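# Open the loose 3-D printer's door fully

## Task

A 3-D printer sits unfixed on a desk. Swing its door open as far as it goes. Every printer foot must still rest on the desk at the end. The robot must release the door and back away afterward; the door staying open only because the robot holds it does not count. Toppling the printer or leaving it tilted means failure.

## Robot and tools

Robot: a LinearBot, an omnidirectional base with a column about 1.75 m tall. A carriage rides 1.0 m up and down the column (lift_m) and carries two identical six-joint arms, each ending in a two-finger gripper. Arm bases sit about 0.57 m + lift_m above the floor, and carriage parts hang about 0.15 m lower. A hand reaches 0.78 m from its shoulder but only about 0.38 m below its arm base. A hand is about 0.16 m long and 0.1 m wide (0.14 m open). Parked arm joints 1 to 6: 0, 0.05, 0.05, 1.45, 0, 0. With both parked the robot is about 0.95 m wide and 0.7 m long. The wheel motors are weak (2 N m), so they trip contact_stop at light pushes.

Cameras: carriage_camera is fixed on the carriage, facing forward and tilted about 20 degrees down; left_wrist_camera and right_wrist_camera look out past the fingertips. Images are 672x504.

Frames: base frame has its origin on the floor below the base centre, x forward, y left, z up. left_hand and right_hand are reported in it, each being the point between that hand's pads; quat_wxyz gives hand orientation (hand z along the fingers, fingers open along hand y; an upward hand with joints 1, 5, 6 at 0 reads (1, 0, 0, 0)). The odometry frame is the base frame at the start; base_odometry counts wheel turns, so slip shows as travel. Heading is positive left, -3.142 to 3.142.

execute_actions: argument actions is a list holding one action or none (empty returns state and images only). An action may contain base, joints, or both; they start together. base holds exactly one relative move from the current position: translate_m (metres, forward positive, -2 to 2), strafe_m (metres, left positive, -2 to 2) or rotate_rad (radians, counter-clockwise positive, -6.3 to 6.3). joints is a single object keyed by joint name, each value an absolute target: lift_m 0 to 1 m; for each arm (left_ and right_ prefixes, same ranges) joint1_rad -2.617 to 3.054 (vertical-axis swing, 0 forward, positive left); joint2_rad 0 to 3.141 (shoulder: 0 upper arm back and level, 1.57 upright, 3.14 forward and level); joint3_rad 0 to 3.141 (elbow: 0 folded, 3.14 straight); joint4_rad -1.57 to 1.57 (wrist pitch, positive lifts fingertips); joint5_rad -1.57 to 1.57 (wrist yaw, positive turns fingertips right, opposite to joint1); joint6_rad -2.094 to 2.094 (roll about the fingers, positive clockwise seen from the forearm); gripper_m 0 to 0.093 (pad gap in metres). Done tolerances: lift ±0.004, joint1/5/6 ±0.02, joint2/3 ±0.055, joint4 ±0.04, gripper ±0.004. Omitted joints may keep pushing toward older targets. Unknown keys or out-of-range values cause refusal with no motion. An action lasts at most 15 s. cameras lists which images to return (null, omitted or ["all"] means all; [] means none). If a result reports a stop, later motion calls in the same reply are skipped.

wait: seconds 0 to 10; commands nothing and returns state and images. zoom_image: camera plus region [x0, y0, x1, y1] in pixels of that camera's latest full image, at most 504 by 504. finished_scene: scene number; ends the scene irreversibly and reports success.

Reading results: base_status and joint_status tell how each commanded motion ended. done means reached (for the base, wheels turned as commanded, slip possible; tiny moves may stop short yet say done). off_target means resting away from target, maybe still pushing. contact_stop or time_out means the old target was dropped and the part holds where it stopped. joint command not followed (often with a cause: line) means a self-collision check withheld that arm's targets; such targets may be retried with later actions. on_its_own covers what the call did not command; held at is the held target, not the actual position. motor_effort is percent of maximum, with the bracketed value being the peak; readings have sizable errors and noise. A falling lift effort while descending means a hand is resting on something. drive_wheels larger at rest than after free driving means the base still presses on something. ARM HIT means an arm struck the robot hard. Motor temperatures list each arm's joints in joint_positions order.

Cautions: after a blocked drive, back off about 0.2 m the opposite way (or turn back), repeat once if still pressed. Arms and grippers have no contact stop and snap to targets when freed. Never let the arms press or hit each other hard; if an arm is withheld, move it clear alone first, then the other. The base can slide under a desk edge and hit the column; reversing into an edge can tip it. Tipping is likeliest with a high carriage, stretched arms, loads or pulling; only images show a lean. Hand readings drift at long reach. Outstretched arms heat quickly: MOTOR HOT from 75 °C, a 10 s arm stop at 90 °C, and at 100 °C the arm goes limp and falls; a heat stop marks unmet joints limit_stop_at_motor_heat, so resend targets. Avoid drops, slams, and shoving the printer off its feet; pull the door gently, release, and retreat.

Each tool is called after "Request:" as name(argument=value, ...) on one line, values as JSON.

## Session

Request:
execute_actions(actions=[])

Scene clock: 0.00 s.
Motor temperatures (°C, as the motors report them): left_arm=[31 30 29 28 30 30] | right_arm=[31 28 28 30 31 32]
base_odometry: x=+0.000 y=+0.000 heading=+0.000 (m, m, rad; odometry frame)
base_status: not commanded
joint_positions: lift_m=+0.303 left_joint1_rad=-0.010 left_joint2_rad=+0.049 left_joint3_rad=+0.047 left_joint4_rad=+1.436 left_joint5_rad=+0.013 left_joint6_rad=-0.047 left_gripper_m=+0.094 right_joint1_rad=-0.008 right_joint2_rad=+0.059 right_joint3_rad=+0.036 right_joint4_rad=+1.485 right_joint5_rad=+0.007 right_joint6_rad=-0.006 right_gripper_m=+0.094
joint_status: not commanded
motor_effort: lift_m=+20 drive_wheels=+4 (%)
left_hand: x=+0.3068 y=+0.3124 z=+1.2792 quat_wxyz=(+0.997, +0.005, +0.069, -0.029) (m; base frame)
right_hand: x=+0.3011 y=-0.3164 z=+1.2776 quat_wxyz=(+0.998, +0.003, +0.054, -0.007) (m; base frame)
pictures: carriage_camera, left_wrist_camera, right_wrist_camera
Images, in order (width x height): carriage_camera 672x504, left_wrist_camera 672x504, right_wrist_camera 672x504.

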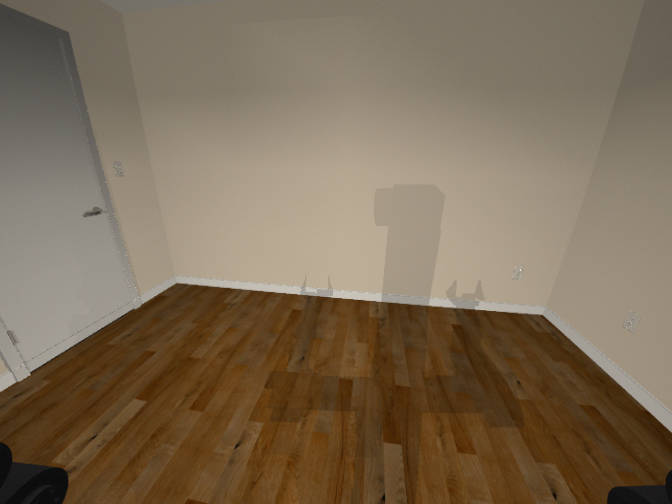

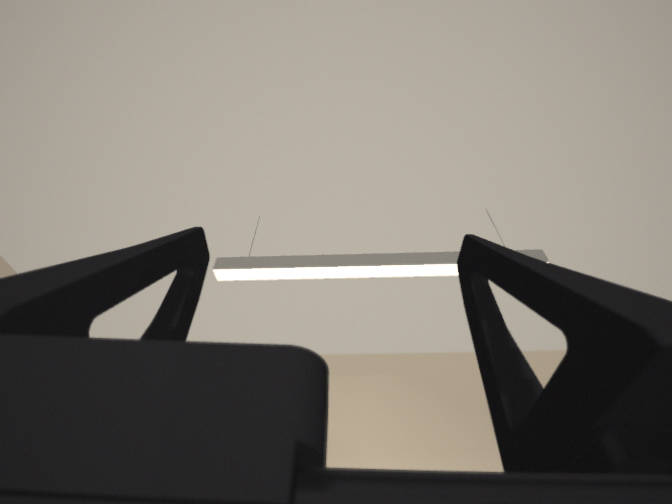

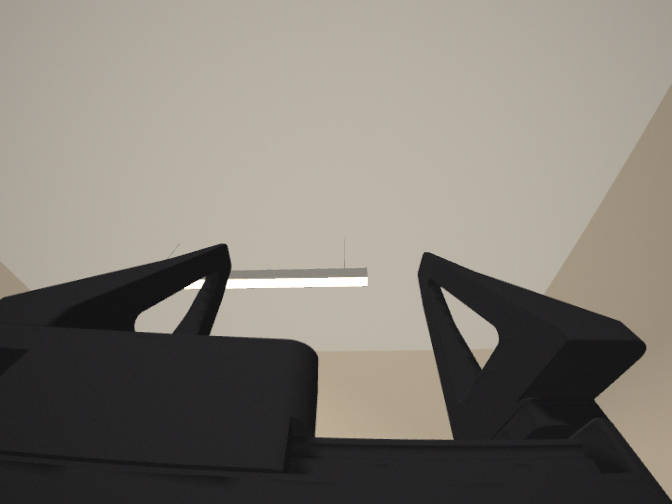

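Request:
execute_actions(actions=[{"base":{"rotate_rad":3.14}}], cameras=["carriage_camera"])

Scene clock: 6.37 s.
Motor temperatures (°C, as the motors report them): left_arm=[31 30 30 28 30 30] | right_arm=[31 28 28 30 31 32]
base_odometry: x=+0.000 y=+0.000 heading=+3.139 (m, m, rad; odometry frame)
base_status: done
joint_positions: lift_m=+0.303 left_joint1_rad=-0.010 left_joint2_rad=+0.049 left_joint3_rad=+0.047 left_joint4_rad=+1.431 left_joint5_rad=+0.013 left_joint6_rad=-0.047 left_gripper_m=+0.094 right_joint1_rad=-0.008 right_joint2_rad=+0.059 right_joint3_rad=+0.036 right_joint4_rad=+1.484 right_joint5_rad=+0.007 right_joint6_rad=-0.006 right_gripper_m=+0.094
joint_status: not commanded
motor_effort: lift_m=+16(18) drive_wheels=+19(52) (%)
left_hand: x=+0.3079 y=+0.3124 z=+1.2790 quat_wxyz=(+0.997, +0.005, +0.071, -0.029) (m; base frame)
right_hand: x=+0.3014 y=-0.3164 z=+1.2776 quat_wxyz=(+0.998, +0.003, +0.055, -0.007) (m; base frame)
pictures: carriage_camera
Images, in order (width x height): carriage_camera 672x504.

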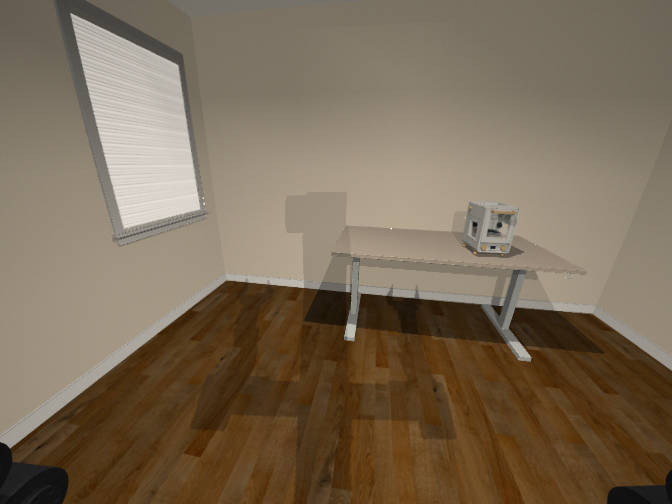

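Request:
execute_actions(actions=[{"base":{"strafe_m":-0.9},"joints":{"lift_m":0.2}}], cameras=[])

Request:
execute_actions(actions=[{"base":{"translate_m":0.6}}], cameras=["carriage_camera"])

Request:
zoom_image(camera="carriage_camera", region=[236,140,476,320])

Scene clock: 16.10 s.
Motor temperatures (°C, as the motors report them): left_arm=[31 31 31 28 30 30] | right_arm=[31 29 29 30 31 32]
base_odometry: x=+0.002 y=+0.900 heading=+3.140 (m, m, rad; odometry frame)
base_status: done
joint_positions: lift_m=+0.200 left_joint1_rad=-0.010 left_joint2_rad=+0.049 left_joint3_rad=+0.047 left_joint4_rad=+1.432 left_joint5_rad=+0.013 left_joint6_rad=-0.047 left_gripper_m=+0.094 right_joint1_rad=-0.008 right_joint2_rad=+0.059 right_joint3_rad=+0.036 right_joint4_rad=+1.484 right_joint5_rad=+0.007 right_joint6_rad=-0.006 right_gripper_m=+0.094
joint_status: all done
motor_effort: lift_m=+15(17) drive_wheels=-10(49) (%)
left_hand: x=+0.3078 y=+0.3124 z=+1.1767 quat_wxyz=(+0.997, +0.005, +0.071, -0.029) (m; base frame)
right_hand: x=+0.3014 y=-0.3164 z=+1.1752 quat_wxyz=(+0.998, +0.003, +0.055, -0.007) (m; base frame)
pictures: none
No camera images: the call's "cameras" was empty. Leave "cameras" out to get every camera's image.

Scene clock: 19.47 s.
Motor temperatures (°C, as the motors report them): left_arm=[31 31 31 28 30 30] | right_arm=[31 29 29 30 31 32]
base_odometry: x=-0.598 y=+0.902 heading=+3.139 (m, m, rad; odometry frame)
base_status: done
joint_positions: lift_m=+0.200 left_joint1_rad=-0.010 left_joint2_rad=+0.049 left_joint3_rad=+0.047 left_joint4_rad=+1.435 left_joint5_rad=+0.013 left_joint6_rad=-0.047 left_gripper_m=+0.094 right_joint1_rad=-0.008 right_joint2_rad=+0.059 right_joint3_rad=+0.036 right_joint4_rad=+1.484 right_joint5_rad=+0.007 right_joint6_rad=-0.006 right_gripper_m=+0.094
joint_status: not commanded
motor_effort: lift_m=+14(18) drive_wheels=-9(43) (%)
left_hand: x=+0.3070 y=+0.3124 z=+1.1768 quat_wxyz=(+0.997, +0.005, +0.069, -0.029) (m; base frame)
right_hand: x=+0.3013 y=-0.3164 z=+1.1752 quat_wxyz=(+0.998, +0.003, +0.055, -0.007) (m; base frame)
pictures: carriage_camera
camera_calibration (this result's frames):
carriage_camera: T_world_to_cam=[[0.028028, -0.999602, 0.00321638, -0.00635614], [-0.329624, -0.01228, -0.944032, 1.15843], [0.943696, 0.0253991, -0.329837, 0.211779], [0, 0, 0, 1]] pos_world=[0.18217, 0.00249287, 1.16347]
Images, in order (width x height): carriage_camera 672x504.

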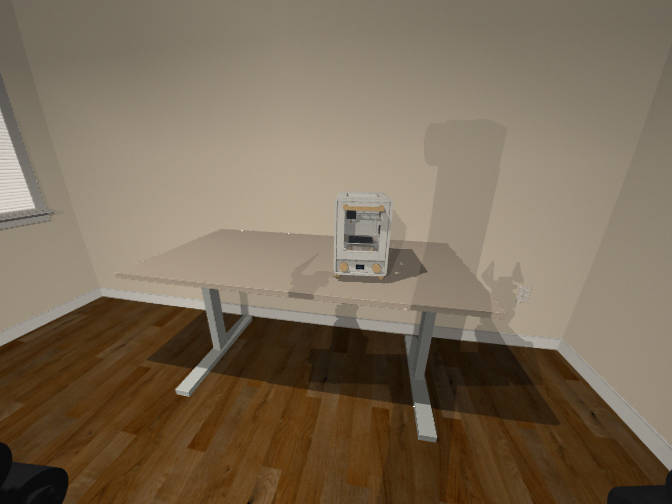

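Region (236, 140, 476, 320) of carriage_camera's 672x504 image, scaled by 2.100, with more detail than that image has; it fills the top 378 rows of this view, and the rest is white.

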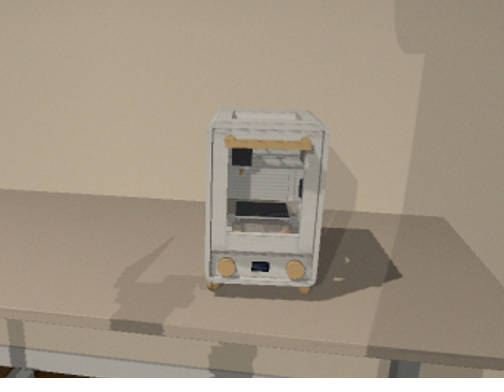

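Request:
execute_actions(actions=[{"base":{"rotate_rad":-0.15},"joints":{"lift_m":0.1}}], cameras=[])

Request:
execute_actions(actions=[{"base":{"translate_m":0.3}}], cameras=["carriage_camera"])

Request:
zoom_image(camera="carriage_camera", region=[220,150,460,330])

Scene clock: 28.03 s.
Motor temperatures (°C, as the motors report them): left_arm=[31 31 32 28 30 30] | right_arm=[31 29 30 30 31 32]
base_odometry: x=-0.599 y=+0.902 heading=+2.989 (m, m, rad; odometry frame)
base_status: done
joint_positions: lift_m=+0.100 left_joint1_rad=-0.010 left_joint2_rad=+0.049 left_joint3_rad=+0.047 left_joint4_rad=+1.436 left_joint5_rad=+0.013 left_joint6_rad=-0.047 left_gripper_m=+0.094 right_joint1_rad=-0.008 right_joint2_rad=+0.059 right_joint3_rad=+0.036 right_joint4_rad=+1.484 right_joint5_rad=+0.007 right_joint6_rad=-0.006 right_gripper_m=+0.094
joint_status: all done
motor_effort: lift_m=+16(14) drive_wheels=+9(29) (%)
left_hand: x=+0.3069 y=+0.3124 z=+1.0768 quat_wxyz=(+0.997, +0.005, +0.069, -0.029) (m; base frame)
right_hand: x=+0.3014 y=-0.3164 z=+1.0752 quat_wxyz=(+0.998, +0.003, +0.055, -0.007) (m; base frame)
pictures: none
No camera images: the call's "cameras" was empty. Leave "cameras" out to get every camera's image.

Scene clock: 30.50 s.
Motor temperatures (°C, as the motors report them): left_arm=[31 31 32 28 30 30] | right_arm=[31 29 30 30 31 32]
base_odometry: x=-0.895 y=+0.948 heading=+2.988 (m, m, rad; odometry frame)
base_status: done
joint_positions: lift_m=+0.100 left_joint1_rad=-0.010 left_joint2_rad=+0.049 left_joint3_rad=+0.047 left_joint4_rad=+1.436 left_joint5_rad=+0.013 left_joint6_rad=-0.047 left_gripper_m=+0.094 right_joint1_rad=-0.008 right_joint2_rad=+0.059 right_joint3_rad=+0.036 right_joint4_rad=+1.484 right_joint5_rad=+0.007 right_joint6_rad=-0.006 right_gripper_m=+0.094
joint_status: not commanded
motor_effort: lift_m=+18(19) drive_wheels=-10(47) (%)
left_hand: x=+0.3068 y=+0.3124 z=+1.0769 quat_wxyz=(+0.997, +0.005, +0.069, -0.029) (m; base frame)
right_hand: x=+0.3014 y=-0.3164 z=+1.0752 quat_wxyz=(+0.998, +0.003, +0.055, -0.007) (m; base frame)
pictures: carriage_camera
camera_calibration (this result's frames):
carriage_camera: T_world_to_cam=[[0.028028, -0.999602, 0.00321638, -0.0060346], [-0.329624, -0.01228, -0.944032, 1.06406], [0.943696, 0.0253991, -0.329837, 0.178806], [0, 0, 0, 1]] pos_world=[0.18217, 0.00249287, 1.0635]
Images, in order (width x height): carriage_camera 672x504.

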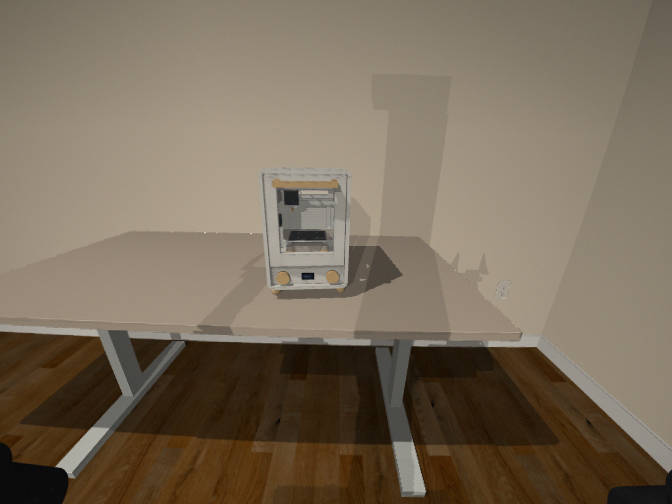

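Region (220, 150, 460, 330) of carriage_camera's 672x504 image, scaled by 2.100, with more detail than that image has; it fills the top 378 rows of this view, and the rest is white.

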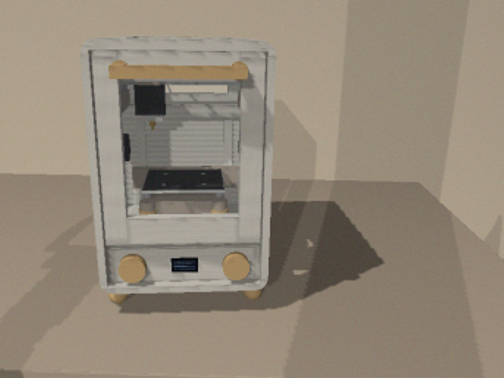

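Request:
execute_actions(actions=[{"base":{"strafe_m":-0.235},"joints":{"lift_m":0.3,"left_joint2_rad":1.2,"left_joint3_rad":1.0,"left_joint4_rad":0.2,"left_joint6_rad":1.57}}])

Scene clock: 45.60 s.
Motor temperatures (°C, as the motors report them): left_arm=[31 31 33 29 30 30] | right_arm=[31 29 31 30 31 32]
base_odometry: x=-0.860 y=+1.180 heading=+2.989 (m, m, rad; odometry frame)
base_status: done
joint_positions: lift_m=+0.300 left_joint1_rad=-0.010 left_joint2_rad=+1.200 left_joint3_rad=+0.993 left_joint4_rad=+0.202 left_joint5_rad=+0.013 left_joint6_rad=+1.565 left_gripper_m=+0.094 right_joint1_rad=-0.008 right_joint2_rad=+0.059 right_joint3_rad=+0.036 right_joint4_rad=+1.484 right_joint5_rad=+0.007 right_joint6_rad=-0.006 right_gripper_m=+0.094
joint_status: all done
motor_effort: lift_m=+20(26) drive_wheels=-6(41) (%)
left_hand: x=+0.6938 y=+0.3086 z=+1.2140 quat_wxyz=(+0.506, +0.505, +0.497, +0.492) (m; base frame)
right_hand: x=+0.3013 y=-0.3164 z=+1.2748 quat_wxyz=(+0.998, +0.004, +0.055, -0.007) (m; base frame)
pictures: carriage_camera, left_wrist_camera, right_wrist_camera
camera_calibration (this result's frames):
carriage_camera: T_world_to_cam=[[0.028028, -0.999602, 0.00321638, -0.00667636], [-0.329624, -0.01228, -0.944032, 1.25242], [0.943696, 0.0253991, -0.329837, 0.244617], [0, 0, 0, 1]] pos_world=[0.18217, 0.00249287, 1.26303]
left_wrist_camera: T_world_to_cam=[[0.0130561, -0.0398229, -0.999121, 1.21122], [-0.562421, 0.82587, -0.040267, 0.190789], [0.826748, 0.562452, -0.0116146, -0.611171], [0, 0, 0, 1]] pos_world=[0.596774, 0.234422, 1.21074]
right_wrist_camera: T_world_to_cam=[[-0.060792, -0.998101, 0.00996259, -0.312237], [0.781392, -0.0537985, -0.621717, 0.550504], [0.621072, -0.0300107, 0.783179, -1.07358], [0, 0, 0, 1]] pos_world=[0.217628, -0.314247, 1.18617]
Images, in order (width x height): carriage_camera 672x504, left_wrist_camera 672x504, right_wrist_camera 672x504.

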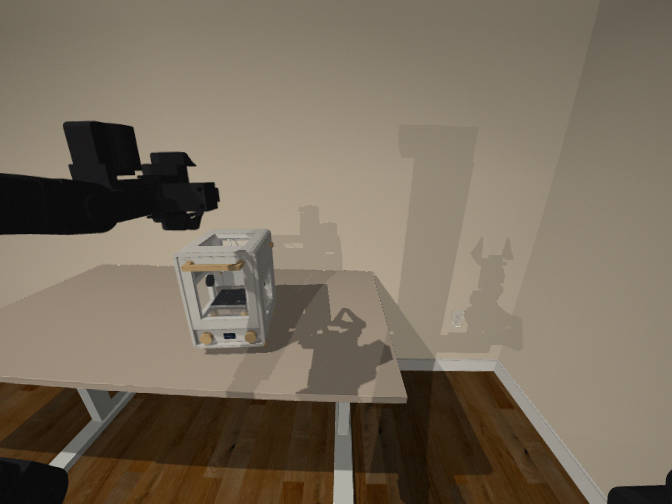

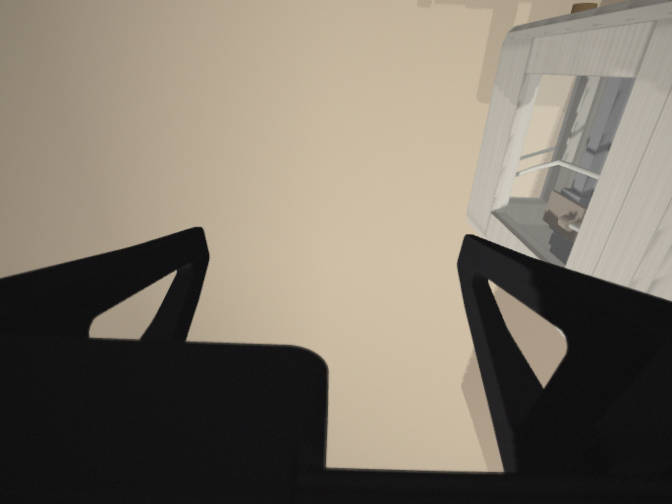

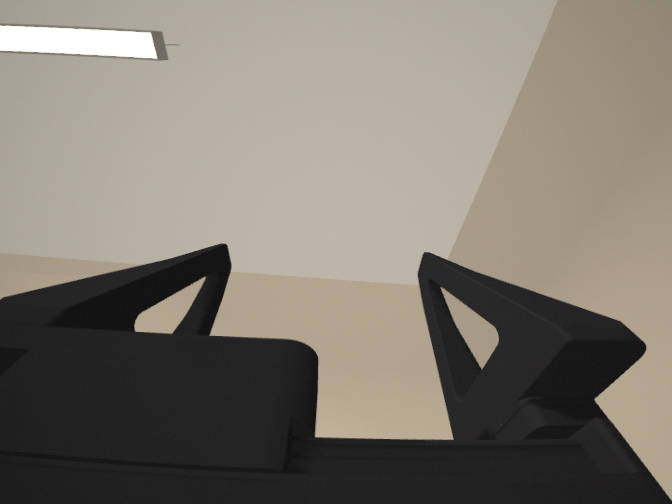

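Request:
zoom_image(camera="carriage_camera", region=[160,215,320,365])

Region (160, 215, 320, 365) of carriage_camera's 672x504 image, scaled by 3.150, with more detail than that image has; it fills the top 472 rows of this view, and the rest is white.

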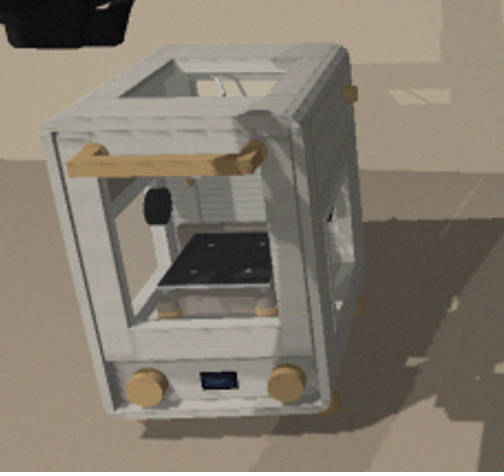

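Request:
execute_actions(actions=[{"base":{"translate_m":-0.1}}], cameras=[])

Request:
execute_actions(actions=[{"joints":{"lift_m":0.108,"left_joint1_rad":0.02}}])

Scene clock: 54.60 s.
Motor temperatures (°C, as the motors report them): left_arm=[31 32 35 31 30 30] | right_arm=[31 30 32 30 31 32]
base_odometry: x=-0.761 y=+1.165 heading=+2.988 (m, m, rad; odometry frame)
base_status: done
joint_positions: lift_m=+0.300 left_joint1_rad=-0.010 left_joint2_rad=+1.200 left_joint3_rad=+0.993 left_joint4_rad=+0.203 left_joint5_rad=+0.013 left_joint6_rad=+1.565 left_gripper_m=+0.094 right_joint1_rad=-0.008 right_joint2_rad=+0.059 right_joint3_rad=+0.036 right_joint4_rad=+1.484 right_joint5_rad=+0.007 right_joint6_rad=-0.006 right_gripper_m=+0.094
joint_status: not commanded
motor_effort: lift_m=+20(18) drive_wheels=-4(36) (%)
left_hand: x=+0.6938 y=+0.3086 z=+1.2144 quat_wxyz=(+0.506, +0.505, +0.496, +0.492) (m; base frame)
right_hand: x=+0.3014 y=-0.3164 z=+1.2748 quat_wxyz=(+0.998, +0.004, +0.055, -0.007) (m; base frame)
pictures: none
No camera images: the call's "cameras" was empty. Leave "cameras" out to get every camera's image.

Scene clock: 55.90 s.
Motor temperatures (°C, as the motors report them): left_arm=[31 32 35 31 30 30] | right_arm=[31 30 32 30 31 32]
base_odometry: x=-0.761 y=+1.165 heading=+2.988 (m, m, rad; odometry frame)
base_status: not commanded
joint_positions: lift_m=+0.108 left_joint1_rad=+0.014 left_joint2_rad=+1.200 left_joint3_rad=+0.998 left_joint4_rad=+0.200 left_joint5_rad=+0.013 left_joint6_rad=+1.565 left_gripper_m=+0.094 right_joint1_rad=-0.008 right_joint2_rad=+0.059 right_joint3_rad=+0.036 right_joint4_rad=+1.484 right_joint5_rad=+0.007 right_joint6_rad=-0.006 right_gripper_m=+0.094
joint_status: all done
motor_effort: lift_m=+18(16) drive_wheels=-1(3) (%)
left_hand: x=+0.6938 y=+0.3188 z=+1.0240 quat_wxyz=(+0.501, +0.499, +0.502, +0.498) (m; base frame)
right_hand: x=+0.3014 y=-0.3164 z=+1.0832 quat_wxyz=(+0.998, +0.003, +0.055, -0.007) (m; base frame)
pictures: carriage_camera, left_wrist_camera, right_wrist_camera
camera_calibration (this result's frames):
carriage_camera: T_world_to_cam=[[0.028028, -0.999602, 0.00321638, -0.00606034], [-0.329624, -0.01228, -0.944032, 1.07161], [0.943696, 0.0253991, -0.329837, 0.181445], [0, 0, 0, 1]] pos_world=[0.18217, 0.00249287, 1.0715]
left_wrist_camera: T_world_to_cam=[[0.0159148, -0.0394705, -0.999094, 1.01967], [-0.582027, 0.812117, -0.041355, 0.193857], [0.813014, 0.582158, -0.0100482, -0.617436], [0, 0, 0, 1]] pos_world=[0.598586, 0.242257, 1.02056]
right_wrist_camera: T_world_to_cam=[[-0.0607464, -0.998099, 0.0103613, -0.310704], [0.781155, -0.0539997, -0.621997, 0.431666], [0.621375, -0.0296903, 0.782951, -0.923373], [0, 0, 0, 1]] pos_world=[0.217688, -0.314219, 0.99467]
Images, in order (width x height): carriage_camera 672x504, left_wrist_camera 672x504, right_wrist_camera 672x504.

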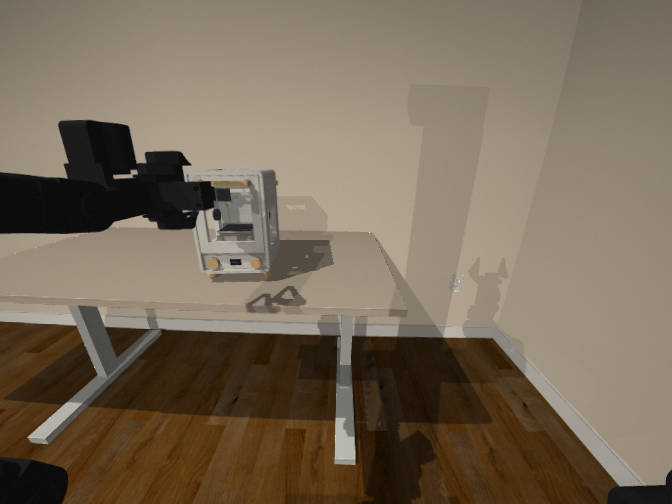

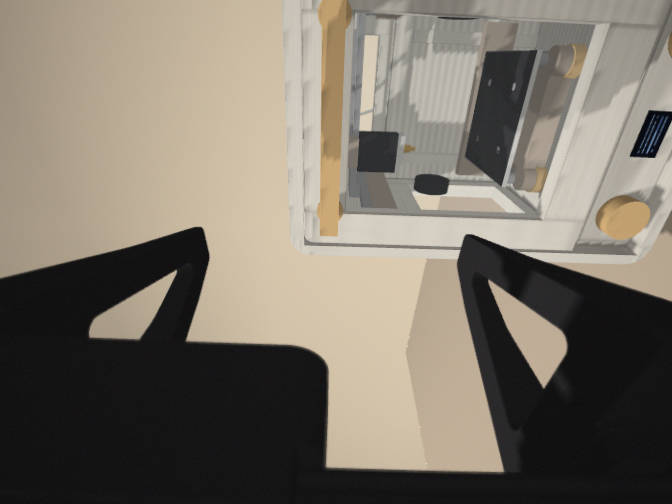

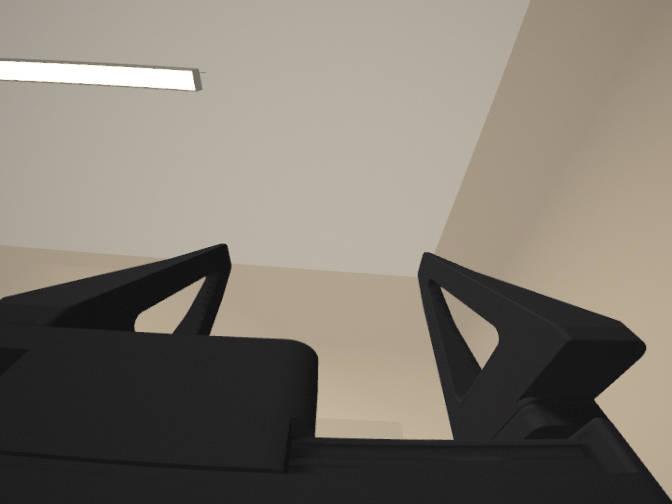

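Request:
execute_actions(actions=[{"base":{"translate_m":0.1}}], cameras=["left_wrist_camera","carriage_camera"])

Scene clock: 60.97 s.
Motor temperatures (°C, as the motors report them): left_arm=[31 32 35 32 30 30] | right_arm=[31 30 32 30 31 32]
base_odometry: x=-0.859 y=+1.181 heading=+2.988 (m, m, rad; odometry frame)
base_status: done
joint_positions: lift_m=+0.108 left_joint1_rad=+0.014 left_joint2_rad=+1.200 left_joint3_rad=+0.998 left_joint4_rad=+0.201 left_joint5_rad=+0.013 left_joint6_rad=+1.565 left_gripper_m=+0.094 right_joint1_rad=-0.008 right_joint2_rad=+0.059 right_joint3_rad=+0.036 right_joint4_rad=+1.484 right_joint5_rad=+0.007 right_joint6_rad=-0.006 right_gripper_m=+0.094
joint_status: not commanded
motor_effort: lift_m=+17(16) drive_wheels=+8(40) (%)
left_hand: x=+0.6938 y=+0.3188 z=+1.0243 quat_wxyz=(+0.501, +0.498, +0.502, +0.499) (m; base frame)
right_hand: x=+0.3014 y=-0.3164 z=+1.0832 quat_wxyz=(+0.998, +0.003, +0.055, -0.007) (m; base frame)
pictures: carriage_camera, left_wrist_camera
camera_calibration (this result's frames):
carriage_camera: T_world_to_cam=[[0.028028, -0.999602, 0.00321638, -0.00606034], [-0.329624, -0.01228, -0.944032, 1.07161], [0.943696, 0.0253991, -0.329837, 0.181445], [0, 0, 0, 1]] pos_world=[0.18217, 0.00249287, 1.0715]
left_wrist_camera: T_world_to_cam=[[0.017058, -0.0394541, -0.999076, 1.01914], [-0.581979, 0.812118, -0.0420077, 0.194504], [0.813025, 0.582158, -0.00910834, -0.618404], [0, 0, 0, 1]] pos_world=[0.59859, 0.242257, 1.02073]
Images, in order (width x height): carriage_camera 672x504, left_wrist_camera 672x504.

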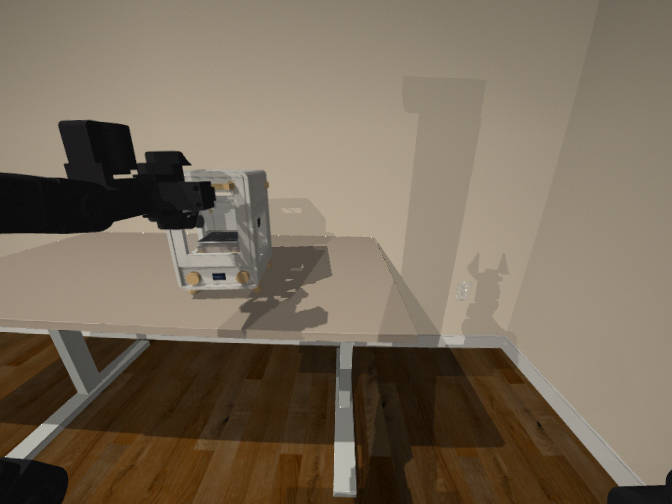

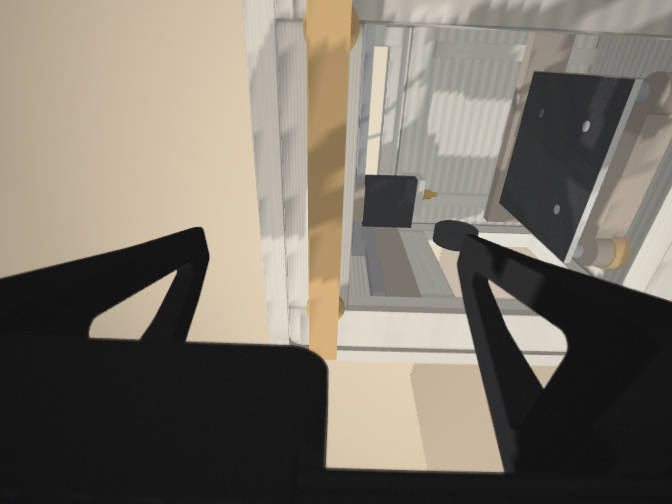

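Request:
execute_actions(actions=[{"base":{"translate_m":0.025}}], cameras=[])

Request:
execute_actions(actions=[{"joints":{"left_gripper_m":0.0}}], cameras=["left_wrist_camera"])

Scene clock: 65.47 s.
Motor temperatures (°C, as the motors report them): left_arm=[31 32 36 33 30 30] | right_arm=[31 30 32 30 31 32]
base_odometry: x=-0.884 y=+1.185 heading=+2.988 (m, m, rad; odometry frame)
base_status: done
joint_positions: lift_m=+0.108 left_joint1_rad=+0.014 left_joint2_rad=+1.200 left_joint3_rad=+0.998 left_joint4_rad=+0.203 left_joint5_rad=+0.013 left_joint6_rad=+1.565 left_gripper_m=+0.094 right_joint1_rad=-0.008 right_joint2_rad=+0.059 right_joint3_rad=+0.036 right_joint4_rad=+1.484 right_joint5_rad=+0.007 right_joint6_rad=-0.006 right_gripper_m=+0.094
joint_status: not commanded
motor_effort: lift_m=+17(14) drive_wheels=+8(32) (%)
left_hand: x=+0.6938 y=+0.3188 z=+1.0249 quat_wxyz=(+0.501, +0.498, +0.502, +0.499) (m; base frame)
right_hand: x=+0.3014 y=-0.3164 z=+1.0832 quat_wxyz=(+0.998, +0.003, +0.055, -0.007) (m; base frame)
pictures: none
No camera images: the call's "cameras" was empty. Leave "cameras" out to get every camera's image.

Scene clock: 66.20 s.
Motor temperatures (°C, as the motors report them): left_arm=[31 32 36 33 30 30] | right_arm=[31 30 32 30 31 32]
base_odometry: x=-0.884 y=+1.185 heading=+2.988 (m, m, rad; odometry frame)
base_status: not commanded
joint_positions: lift_m=+0.108 left_joint1_rad=+0.015 left_joint2_rad=+1.200 left_joint3_rad=+0.999 left_joint4_rad=+0.212 left_joint5_rad=+0.012 left_joint6_rad=+1.569 left_gripper_m=+0.012 right_joint1_rad=-0.008 right_joint2_rad=+0.059 right_joint3_rad=+0.036 right_joint4_rad=+1.484 right_joint5_rad=+0.007 right_joint6_rad=-0.006 right_gripper_m=+0.094
joint_status: left_gripper_m off_target (ended at +0.012, target +0.000)
motor_effort: lift_m=+16(15) drive_wheels=+8(8) (%)
left_hand: x=+0.6938 y=+0.3191 z=+1.0276 quat_wxyz=(+0.502, +0.496, +0.498, +0.503) (m; base frame)
right_hand: x=+0.3014 y=-0.3164 z=+1.0832 quat_wxyz=(+0.998, +0.003, +0.055, -0.007) (m; base frame)
pictures: left_wrist_camera
camera_calibration (this result's frames):
left_wrist_camera: T_world_to_cam=[[0.029287, -0.0346811, -0.998969, 1.01232], [-0.582394, 0.811646, -0.045252, 0.198162], [0.812379, 0.583119, 0.00357257, -0.631411], [0, 0, 0, 1]] pos_world=[0.598705, 0.242459, 1.0225]
Images, in order (width x height): left_wrist_camera 672x504.

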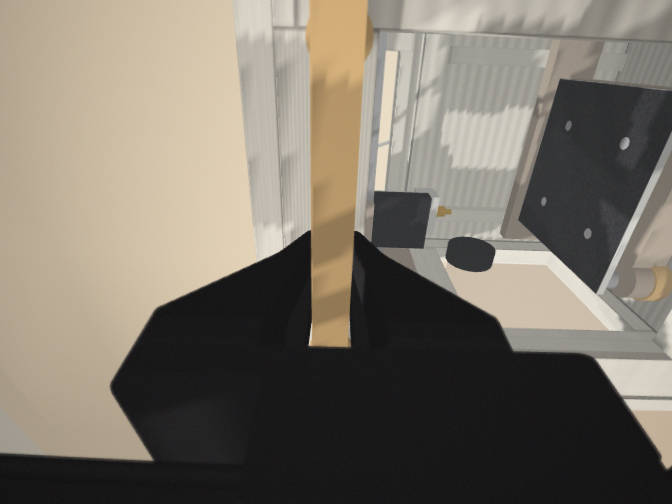

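Request:
execute_actions(actions=[{"base":{"translate_m":-0.05},"joints":{"left_gripper_m":0.0}}])

Scene clock: 70.17 s.
Motor temperatures (°C, as the motors report them): left_arm=[31 32 36 34 30 30] | right_arm=[31 30 32 30 31 32]
base_odometry: x=-0.835 y=+1.177 heading=+2.987 (m, m, rad; odometry frame)
base_status: done
joint_positions: lift_m=+0.108 left_joint1_rad=+0.015 left_joint2_rad=+1.215 left_joint3_rad=+0.999 left_joint4_rad=+0.235 left_joint5_rad=+0.015 left_joint6_rad=+1.570 left_gripper_m=+0.012 right_joint1_rad=-0.008 right_joint2_rad=+0.059 right_joint3_rad=+0.036 right_joint4_rad=+1.484 right_joint5_rad=+0.007 right_joint6_rad=-0.006 right_gripper_m=+0.094
joint_status: left_gripper_m off_target (ended at +0.012, target +0.000)
motor_effort: lift_m=+15(17) drive_wheels=+8(42) (%)
left_hand: x=+0.6977 y=+0.3187 z=+1.0271 quat_wxyz=(+0.505, +0.495, +0.495, +0.505) (m; base frame)
right_hand: x=+0.3014 y=-0.3164 z=+1.0832 quat_wxyz=(+0.998, +0.003, +0.055, -0.007) (m; base frame)
pictures: carriage_camera, left_wrist_camera, right_wrist_camera
camera_calibration (this result's frames):
carriage_camera: T_world_to_cam=[[0.028028, -0.999602, 0.00321638, -0.00606034], [-0.329624, -0.01228, -0.944032, 1.07161], [0.943696, 0.0253991, -0.329837, 0.181445], [0, 0, 0, 1]] pos_world=[0.18217, 0.00249287, 1.0715]
left_wrist_camera: T_world_to_cam=[[0.0372082, -0.0342243, -0.998721, 1.00576], [-0.580161, 0.812998, -0.0494743, 0.203061], [0.813652, 0.58126, 0.0103946, -0.641728], [0, 0, 0, 1]] pos_world=[0.602529, 0.242344, 1.02119]
right_wrist_camera: T_world_to_cam=[[-0.0607464, -0.998099, 0.0103613, -0.310704], [0.781155, -0.0539997, -0.621997, 0.431666], [0.621375, -0.0296903, 0.782951, -0.923373], [0, 0, 0, 1]] pos_world=[0.217688, -0.314219, 0.99467]
Images, in order (width x height): carriage_camera 672x504, left_wrist_camera 672x504, right_wrist_camera 672x504.

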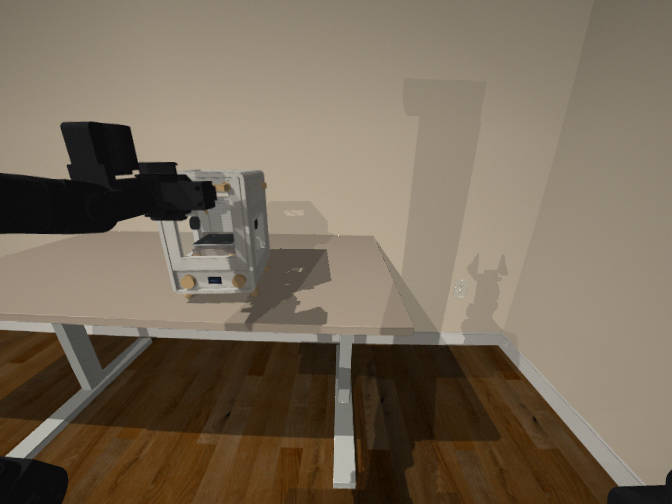

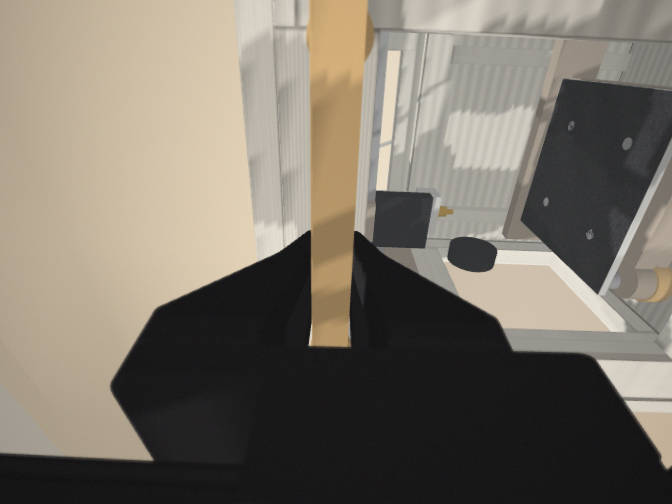

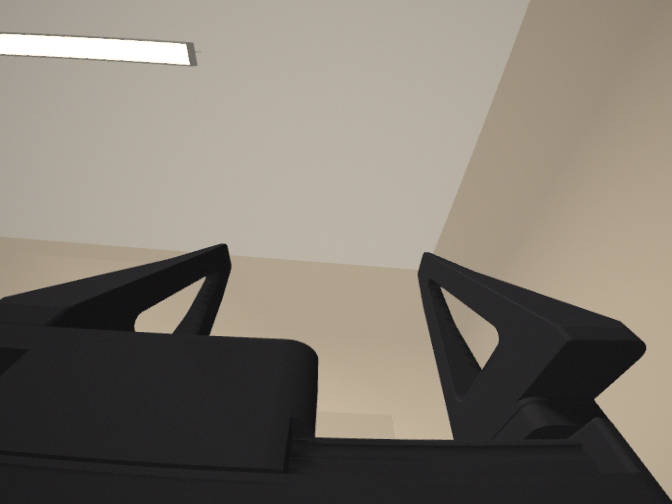

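Request:
execute_actions(actions=[{"joints":{"left_gripper_m":0.093}}], cameras=[])

Request:
execute_actions(actions=[{"base":{"translate_m":-0.15}}], cameras=[])

Request:
execute_actions(actions=[{"base":{"strafe_m":0.36},"joints":{"lift_m":0.56,"right_joint1_rad":0.33,"right_joint2_rad":2.76,"right_joint3_rad":2.76,"right_joint4_rad":-1.55,"right_joint6_rad":0.33,"left_joint2_rad":0.6,"left_joint3_rad":0.3,"left_joint4_rad":0.3}}], cameras=[])

Request:
execute_actions(actions=[{"base":{"translate_m":0.22}}])

Scene clock: 118.17 s.
Motor temperatures (°C, as the motors report them): left_arm=[31 34 40 35 30 30] | right_arm=[31 30 33 30 31 32]
base_odometry: x=-0.835 y=+1.177 heading=+2.987 (m, m, rad; odometry frame)
base_status: not commanded
joint_positions: lift_m=+0.108 left_joint1_rad=+0.015 left_joint2_rad=+1.213 left_joint3_rad=+0.999 left_joint4_rad=+0.218 left_joint5_rad=+0.015 left_joint6_rad=+1.570 left_gripper_m=+0.093 right_joint1_rad=-0.008 right_joint2_rad=+0.059 right_joint3_rad=+0.036 right_joint4_rad=+1.484 right_joint5_rad=+0.007 right_joint6_rad=-0.006 right_gripper_m=+0.094
joint_status: all done
motor_effort: lift_m=+16(18) drive_wheels=+8(8) (%)
left_hand: x=+0.6972 y=+0.3187 z=+1.0237 quat_wxyz=(+0.501, +0.499, +0.499, +0.501) (m; base frame)
right_hand: x=+0.3014 y=-0.3164 z=+1.0832 quat_wxyz=(+0.998, +0.003, +0.055, -0.007) (m; base frame)
pictures: none
No camera images: the call's "cameras" was empty. Leave "cameras" out to get every camera's image.

Scene clock: 120.07 s.
Motor temperatures (°C, as the motors report them): left_arm=[31 34 40 36 30 30] | right_arm=[31 30 33 30 31 32]
base_odometry: x=-0.686 y=+1.154 heading=+2.987 (m, m, rad; odometry frame)
base_status: done
joint_positions: lift_m=+0.108 left_joint1_rad=+0.015 left_joint2_rad=+1.208 left_joint3_rad=+0.999 left_joint4_rad=+0.213 left_joint5_rad=+0.015 left_joint6_rad=+1.570 left_gripper_m=+0.093 right_joint1_rad=-0.008 right_joint2_rad=+0.059 right_joint3_rad=+0.036 right_joint4_rad=+1.484 right_joint5_rad=+0.007 right_joint6_rad=-0.006 right_gripper_m=+0.094
joint_status: not commanded
motor_effort: lift_m=+15(17) drive_wheels=-4(40) (%)
left_hand: x=+0.6960 y=+0.3187 z=+1.0244 quat_wxyz=(+0.501, +0.499, +0.499, +0.501) (m; base frame)
right_hand: x=+0.3014 y=-0.3164 z=+1.0832 quat_wxyz=(+0.998, +0.003, +0.055, -0.007) (m; base frame)
pictures: none
No camera images: the call's "cameras" was empty. Leave "cameras" out to get every camera's image.

Scene clock: 122.77 s.
Motor temperatures (°C, as the motors report them): left_arm=[31 34 40 36 30 30] | right_arm=[31 31 34 30 31 32]
base_odometry: x=-0.741 y=+0.798 heading=+2.988 (m, m, rad; odometry frame)
base_status: done
joint_positions: lift_m=+0.560 left_joint1_rad=+0.015 left_joint2_rad=+0.612 left_joint3_rad=+0.309 left_joint4_rad=+0.310 left_joint5_rad=+0.015 left_joint6_rad=+1.570 left_gripper_m=+0.093 right_joint1_rad=+0.325 right_joint2_rad=+2.757 right_joint3_rad=+2.742 right_joint4_rad=-1.533 right_joint5_rad=+0.007 right_joint6_rad=+0.322 right_gripper_m=+0.094
joint_status: all done
motor_effort: lift_m=+18(25) drive_wheels=-6(36) (%)
left_hand: x=+0.5732 y=+0.3169 z=+1.3583 quat_wxyz=(+0.502, +0.498, +0.498, +0.502) (m; base frame)
right_hand: x=+0.7613 y=-0.1511 z=+1.1303 quat_wxyz=(+0.012, -0.002, +1.000, +0.000) (m; base frame)
pictures: none
No camera images: the call's "cameras" was empty. Leave "cameras" out to get every camera's image.

Scene clock: 124.93 s.
Motor temperatures (°C, as the motors report them): left_arm=[31 33 40 36 30 30] | right_arm=[31 32 34 30 31 32]
base_odometry: x=-0.959 y=+0.832 heading=+2.988 (m, m, rad; odometry frame)
base_status: done
joint_positions: lift_m=+0.560 left_joint1_rad=+0.015 left_joint2_rad=+0.612 left_joint3_rad=+0.309 left_joint4_rad=+0.309 left_joint5_rad=+0.015 left_joint6_rad=+1.570 left_gripper_m=+0.093 right_joint1_rad=+0.326 right_joint2_rad=+2.759 right_joint3_rad=+2.742 right_joint4_rad=-1.538 right_joint5_rad=+0.007 right_joint6_rad=+0.322 right_gripper_m=+0.094
joint_status: not commanded
motor_effort: lift_m=+16(20) drive_wheels=-9(42) (%)
left_hand: x=+0.5732 y=+0.3169 z=+1.3582 quat_wxyz=(+0.502, +0.498, +0.498, +0.502) (m; base frame)
right_hand: x=+0.7598 y=-0.1514 z=+1.1291 quat_wxyz=(+0.009, -0.002, +1.000, -0.001) (m; base frame)
pictures: carriage_camera, left_wrist_camera, right_wrist_camera
camera_calibration (this result's frames):
carriage_camera: T_world_to_cam=[[0.028028, -0.999602, 0.00321638, -0.00751264], [-0.329624, -0.01228, -0.944032, 1.49787], [0.943696, 0.0253991, -0.329837, 0.330377], [0, 0, 0, 1]] pos_world=[0.18217, 0.00249287, 1.52303]
left_wrist_camera: T_world_to_cam=[[0.0253966, -0.0343975, -0.999085, 1.34833], [-0.580706, 0.81299, -0.0427519, 0.139839], [0.813717, 0.58126, 0.000672323, -0.52958], [0, 0, 0, 1]] pos_world=[0.477891, 0.240516, 1.35343]
right_wrist_camera: T_world_to_cam=[[0.0513237, -0.998644, -0.0087332, -0.182335], [-0.854398, -0.0484347, 0.517357, 0.0681471], [-0.517078, -0.019091, -0.855725, 1.47763], [0, 0, 0, 1]] pos_world=[0.831632, -0.150578, 1.2276]
Images, in order (width x height): carriage_camera 672x504, left_wrist_camera 672x504, right_wrist_camera 672x504.

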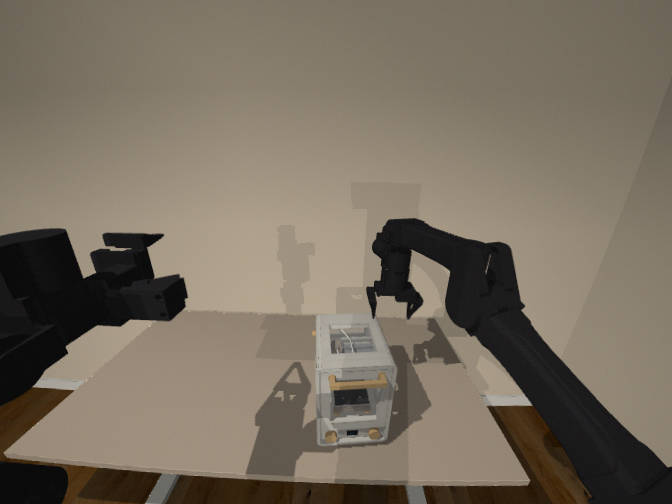

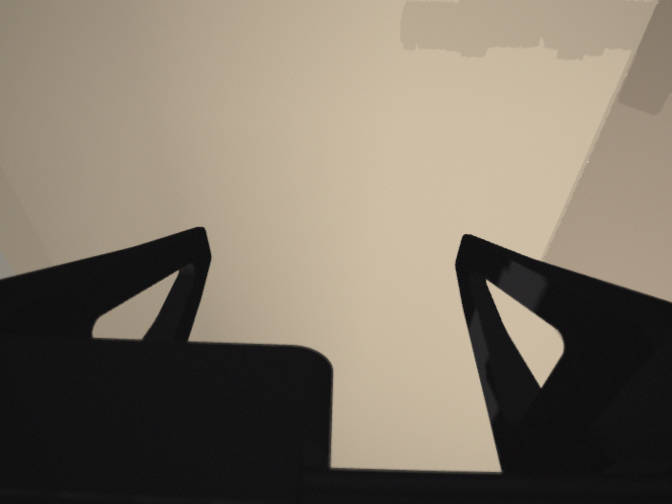

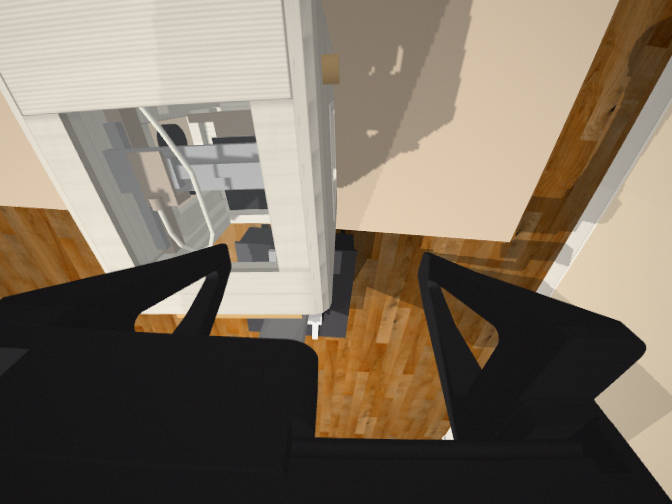

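Request:
execute_actions(actions=[{"joints":{"right_joint1_rad":0.39,"right_joint6_rad":0.39}}], cameras=[])

Request:
execute_actions(actions=[{"joints":{"lift_m":0.47}}], cameras=["right_wrist_camera","carriage_camera"])

Scene clock: 130.57 s.
Motor temperatures (°C, as the motors report them): left_arm=[31 33 40 37 30 30] | right_arm=[31 36 34 30 31 32]
base_odometry: x=-0.959 y=+0.832 heading=+2.988 (m, m, rad; odometry frame)
base_status: not commanded
joint_positions: lift_m=+0.560 left_joint1_rad=+0.015 left_joint2_rad=+0.612 left_joint3_rad=+0.309 left_joint4_rad=+0.309 left_joint5_rad=+0.015 left_joint6_rad=+1.570 left_gripper_m=+0.093 right_joint1_rad=+0.396 right_joint2_rad=+2.759 right_joint3_rad=+2.742 right_joint4_rad=-1.538 right_joint5_rad=+0.006 right_joint6_rad=+0.382 right_gripper_m=+0.094
joint_status: all done
motor_effort: lift_m=+17(17) drive_wheels=-7(8) (%)
left_hand: x=+0.5732 y=+0.3169 z=+1.3582 quat_wxyz=(+0.502, +0.498, +0.498, +0.502) (m; base frame)
right_hand: x=+0.7471 y=-0.1174 z=+1.1291 quat_wxyz=(+0.009, -0.007, +1.000, +0.000) (m; base frame)
pictures: none
No camera images: the call's "cameras" was empty. Leave "cameras" out to get every camera's image.

Scene clock: 131.47 s.
Motor temperatures (°C, as the motors report them): left_arm=[31 33 40 37 30 30] | right_arm=[31 36 34 30 31 32]
base_odometry: x=-0.959 y=+0.832 heading=+2.988 (m, m, rad; odometry frame)
base_status: not commanded
joint_positions: lift_m=+0.470 left_joint1_rad=+0.015 left_joint2_rad=+0.611 left_joint3_rad=+0.309 left_joint4_rad=+0.301 left_joint5_rad=+0.015 left_joint6_rad=+1.570 left_gripper_m=+0.093 right_joint1_rad=+0.388 right_joint2_rad=+2.740 right_joint3_rad=+2.760 right_joint4_rad=-1.548 right_joint5_rad=-0.003 right_joint6_rad=+0.384 right_gripper_m=+0.094
joint_status: all done
motor_effort: lift_m=+16(16) drive_wheels=-7(8) (%)
left_hand: x=+0.5731 y=+0.3169 z=+1.2664 quat_wxyz=(+0.500, +0.500, +0.501, +0.499) (m; base frame)
right_hand: x=+0.7503 y=-0.1186 z=+1.0535 quat_wxyz=(+0.019, -0.002, +1.000, +0.010) (m; base frame)
pictures: carriage_camera, right_wrist_camera
camera_calibration (this result's frames):
carriage_camera: T_world_to_cam=[[0.028028, -0.999602, 0.00321638, -0.00722523], [-0.329624, -0.01228, -0.944032, 1.41352], [0.943696, 0.0253991, -0.329837, 0.300904], [0, 0, 0, 1]] pos_world=[0.18217, 0.00249287, 1.43368]
right_wrist_camera: T_world_to_cam=[[0.0524242, -0.998219, -0.0284678, -0.129732], [-0.865142, -0.0596367, 0.497968, 0.12792], [-0.498779, -0.00147686, -0.866728, 1.40858], [0, 0, 0, 1]] pos_world=[0.82004, -0.119792, 1.15346]
Images, in order (width x height): carriage_camera 672x504, right_wrist_camera 672x504.

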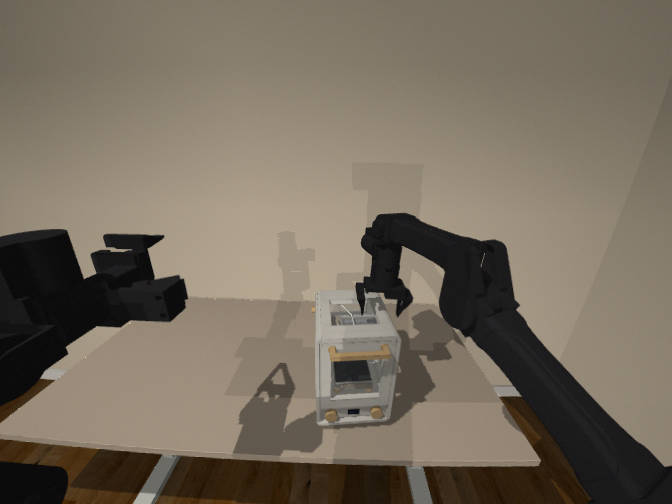

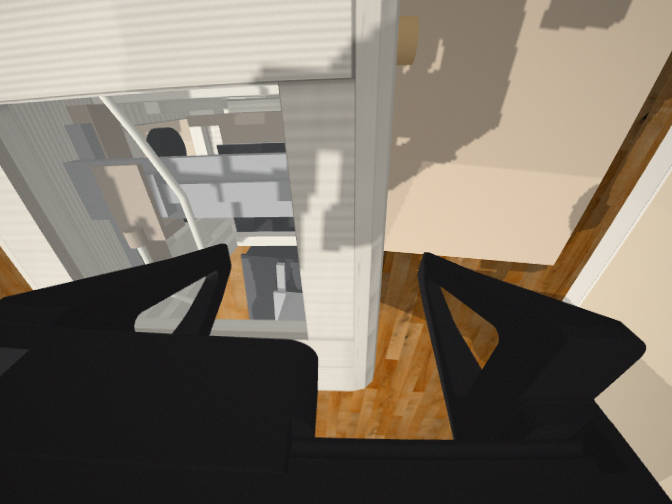

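Request:
execute_actions(actions=[{"joints":{"right_gripper_m":0.0}}], cameras=["right_wrist_camera","carriage_camera"])

Request:
zoom_image(camera="carriage_camera", region=[300,260,440,430])

Scene clock: 135.57 s.
Motor temperatures (°C, as the motors report them): left_arm=[31 32 40 37 30 30] | right_arm=[31 37 34 30 31 32]
base_odometry: x=-0.959 y=+0.832 heading=+2.988 (m, m, rad; odometry frame)
base_status: not commanded
joint_positions: lift_m=+0.470 left_joint1_rad=+0.015 left_joint2_rad=+0.611 left_joint3_rad=+0.309 left_joint4_rad=+0.301 left_joint5_rad=+0.014 left_joint6_rad=+1.570 left_gripper_m=+0.093 right_joint1_rad=+0.385 right_joint2_rad=+2.728 right_joint3_rad=+2.766 right_joint4_rad=-1.558 right_joint5_rad=+0.022 right_joint6_rad=+0.381 right_gripper_m=+0.001
joint_status: all done
motor_effort: lift_m=+15(12) drive_wheels=-5(6) (%)
left_hand: x=+0.5731 y=+0.3170 z=+1.2665 quat_wxyz=(+0.500, +0.500, +0.501, +0.499) (m; base frame)
right_hand: x=+0.7521 y=-0.1242 z=+1.0612 quat_wxyz=(+0.028, -0.002, +1.000, +0.000) (m; base frame)
pictures: carriage_camera, right_wrist_camera
camera_calibration (this result's frames):
carriage_camera: T_world_to_cam=[[0.028028, -0.999602, 0.00321638, -0.00722523], [-0.329624, -0.01228, -0.944032, 1.41352], [0.943696, 0.0253991, -0.329837, 0.300904], [0, 0, 0, 1]] pos_world=[0.18217, 0.00249287, 1.43368]
right_wrist_camera: T_world_to_cam=[[0.0523205, -0.998601, -0.00764684, -0.157261], [-0.873587, -0.0494779, 0.484146, 0.147507], [-0.483847, -0.0186506, -0.874954, 1.4115], [0, 0, 0, 1]] pos_world=[0.820038, -0.123418, 1.16238]
Images, in order (width x height): carriage_camera 672x504, right_wrist_camera 672x504.

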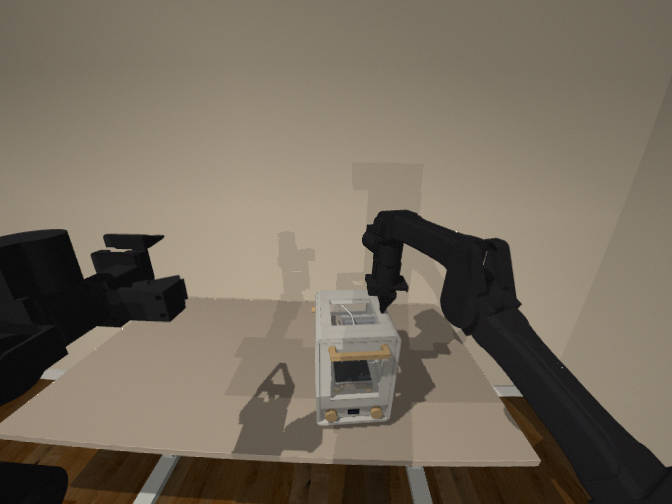

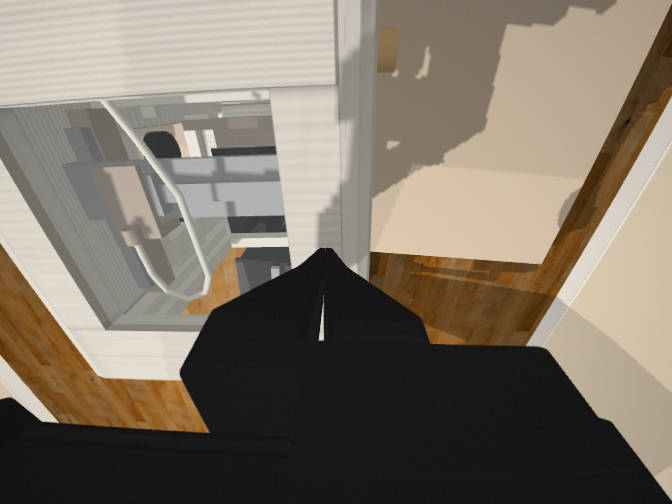

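Region (300, 260, 440, 430) of carriage_camera's 672x504 image, scaled by 2.965, with more detail than that image has; it fills the left 415 columns of this view, and the rest is white.

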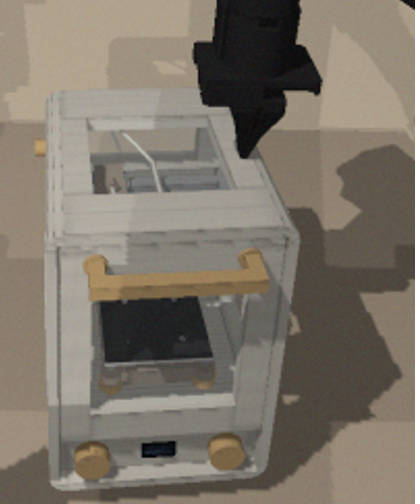

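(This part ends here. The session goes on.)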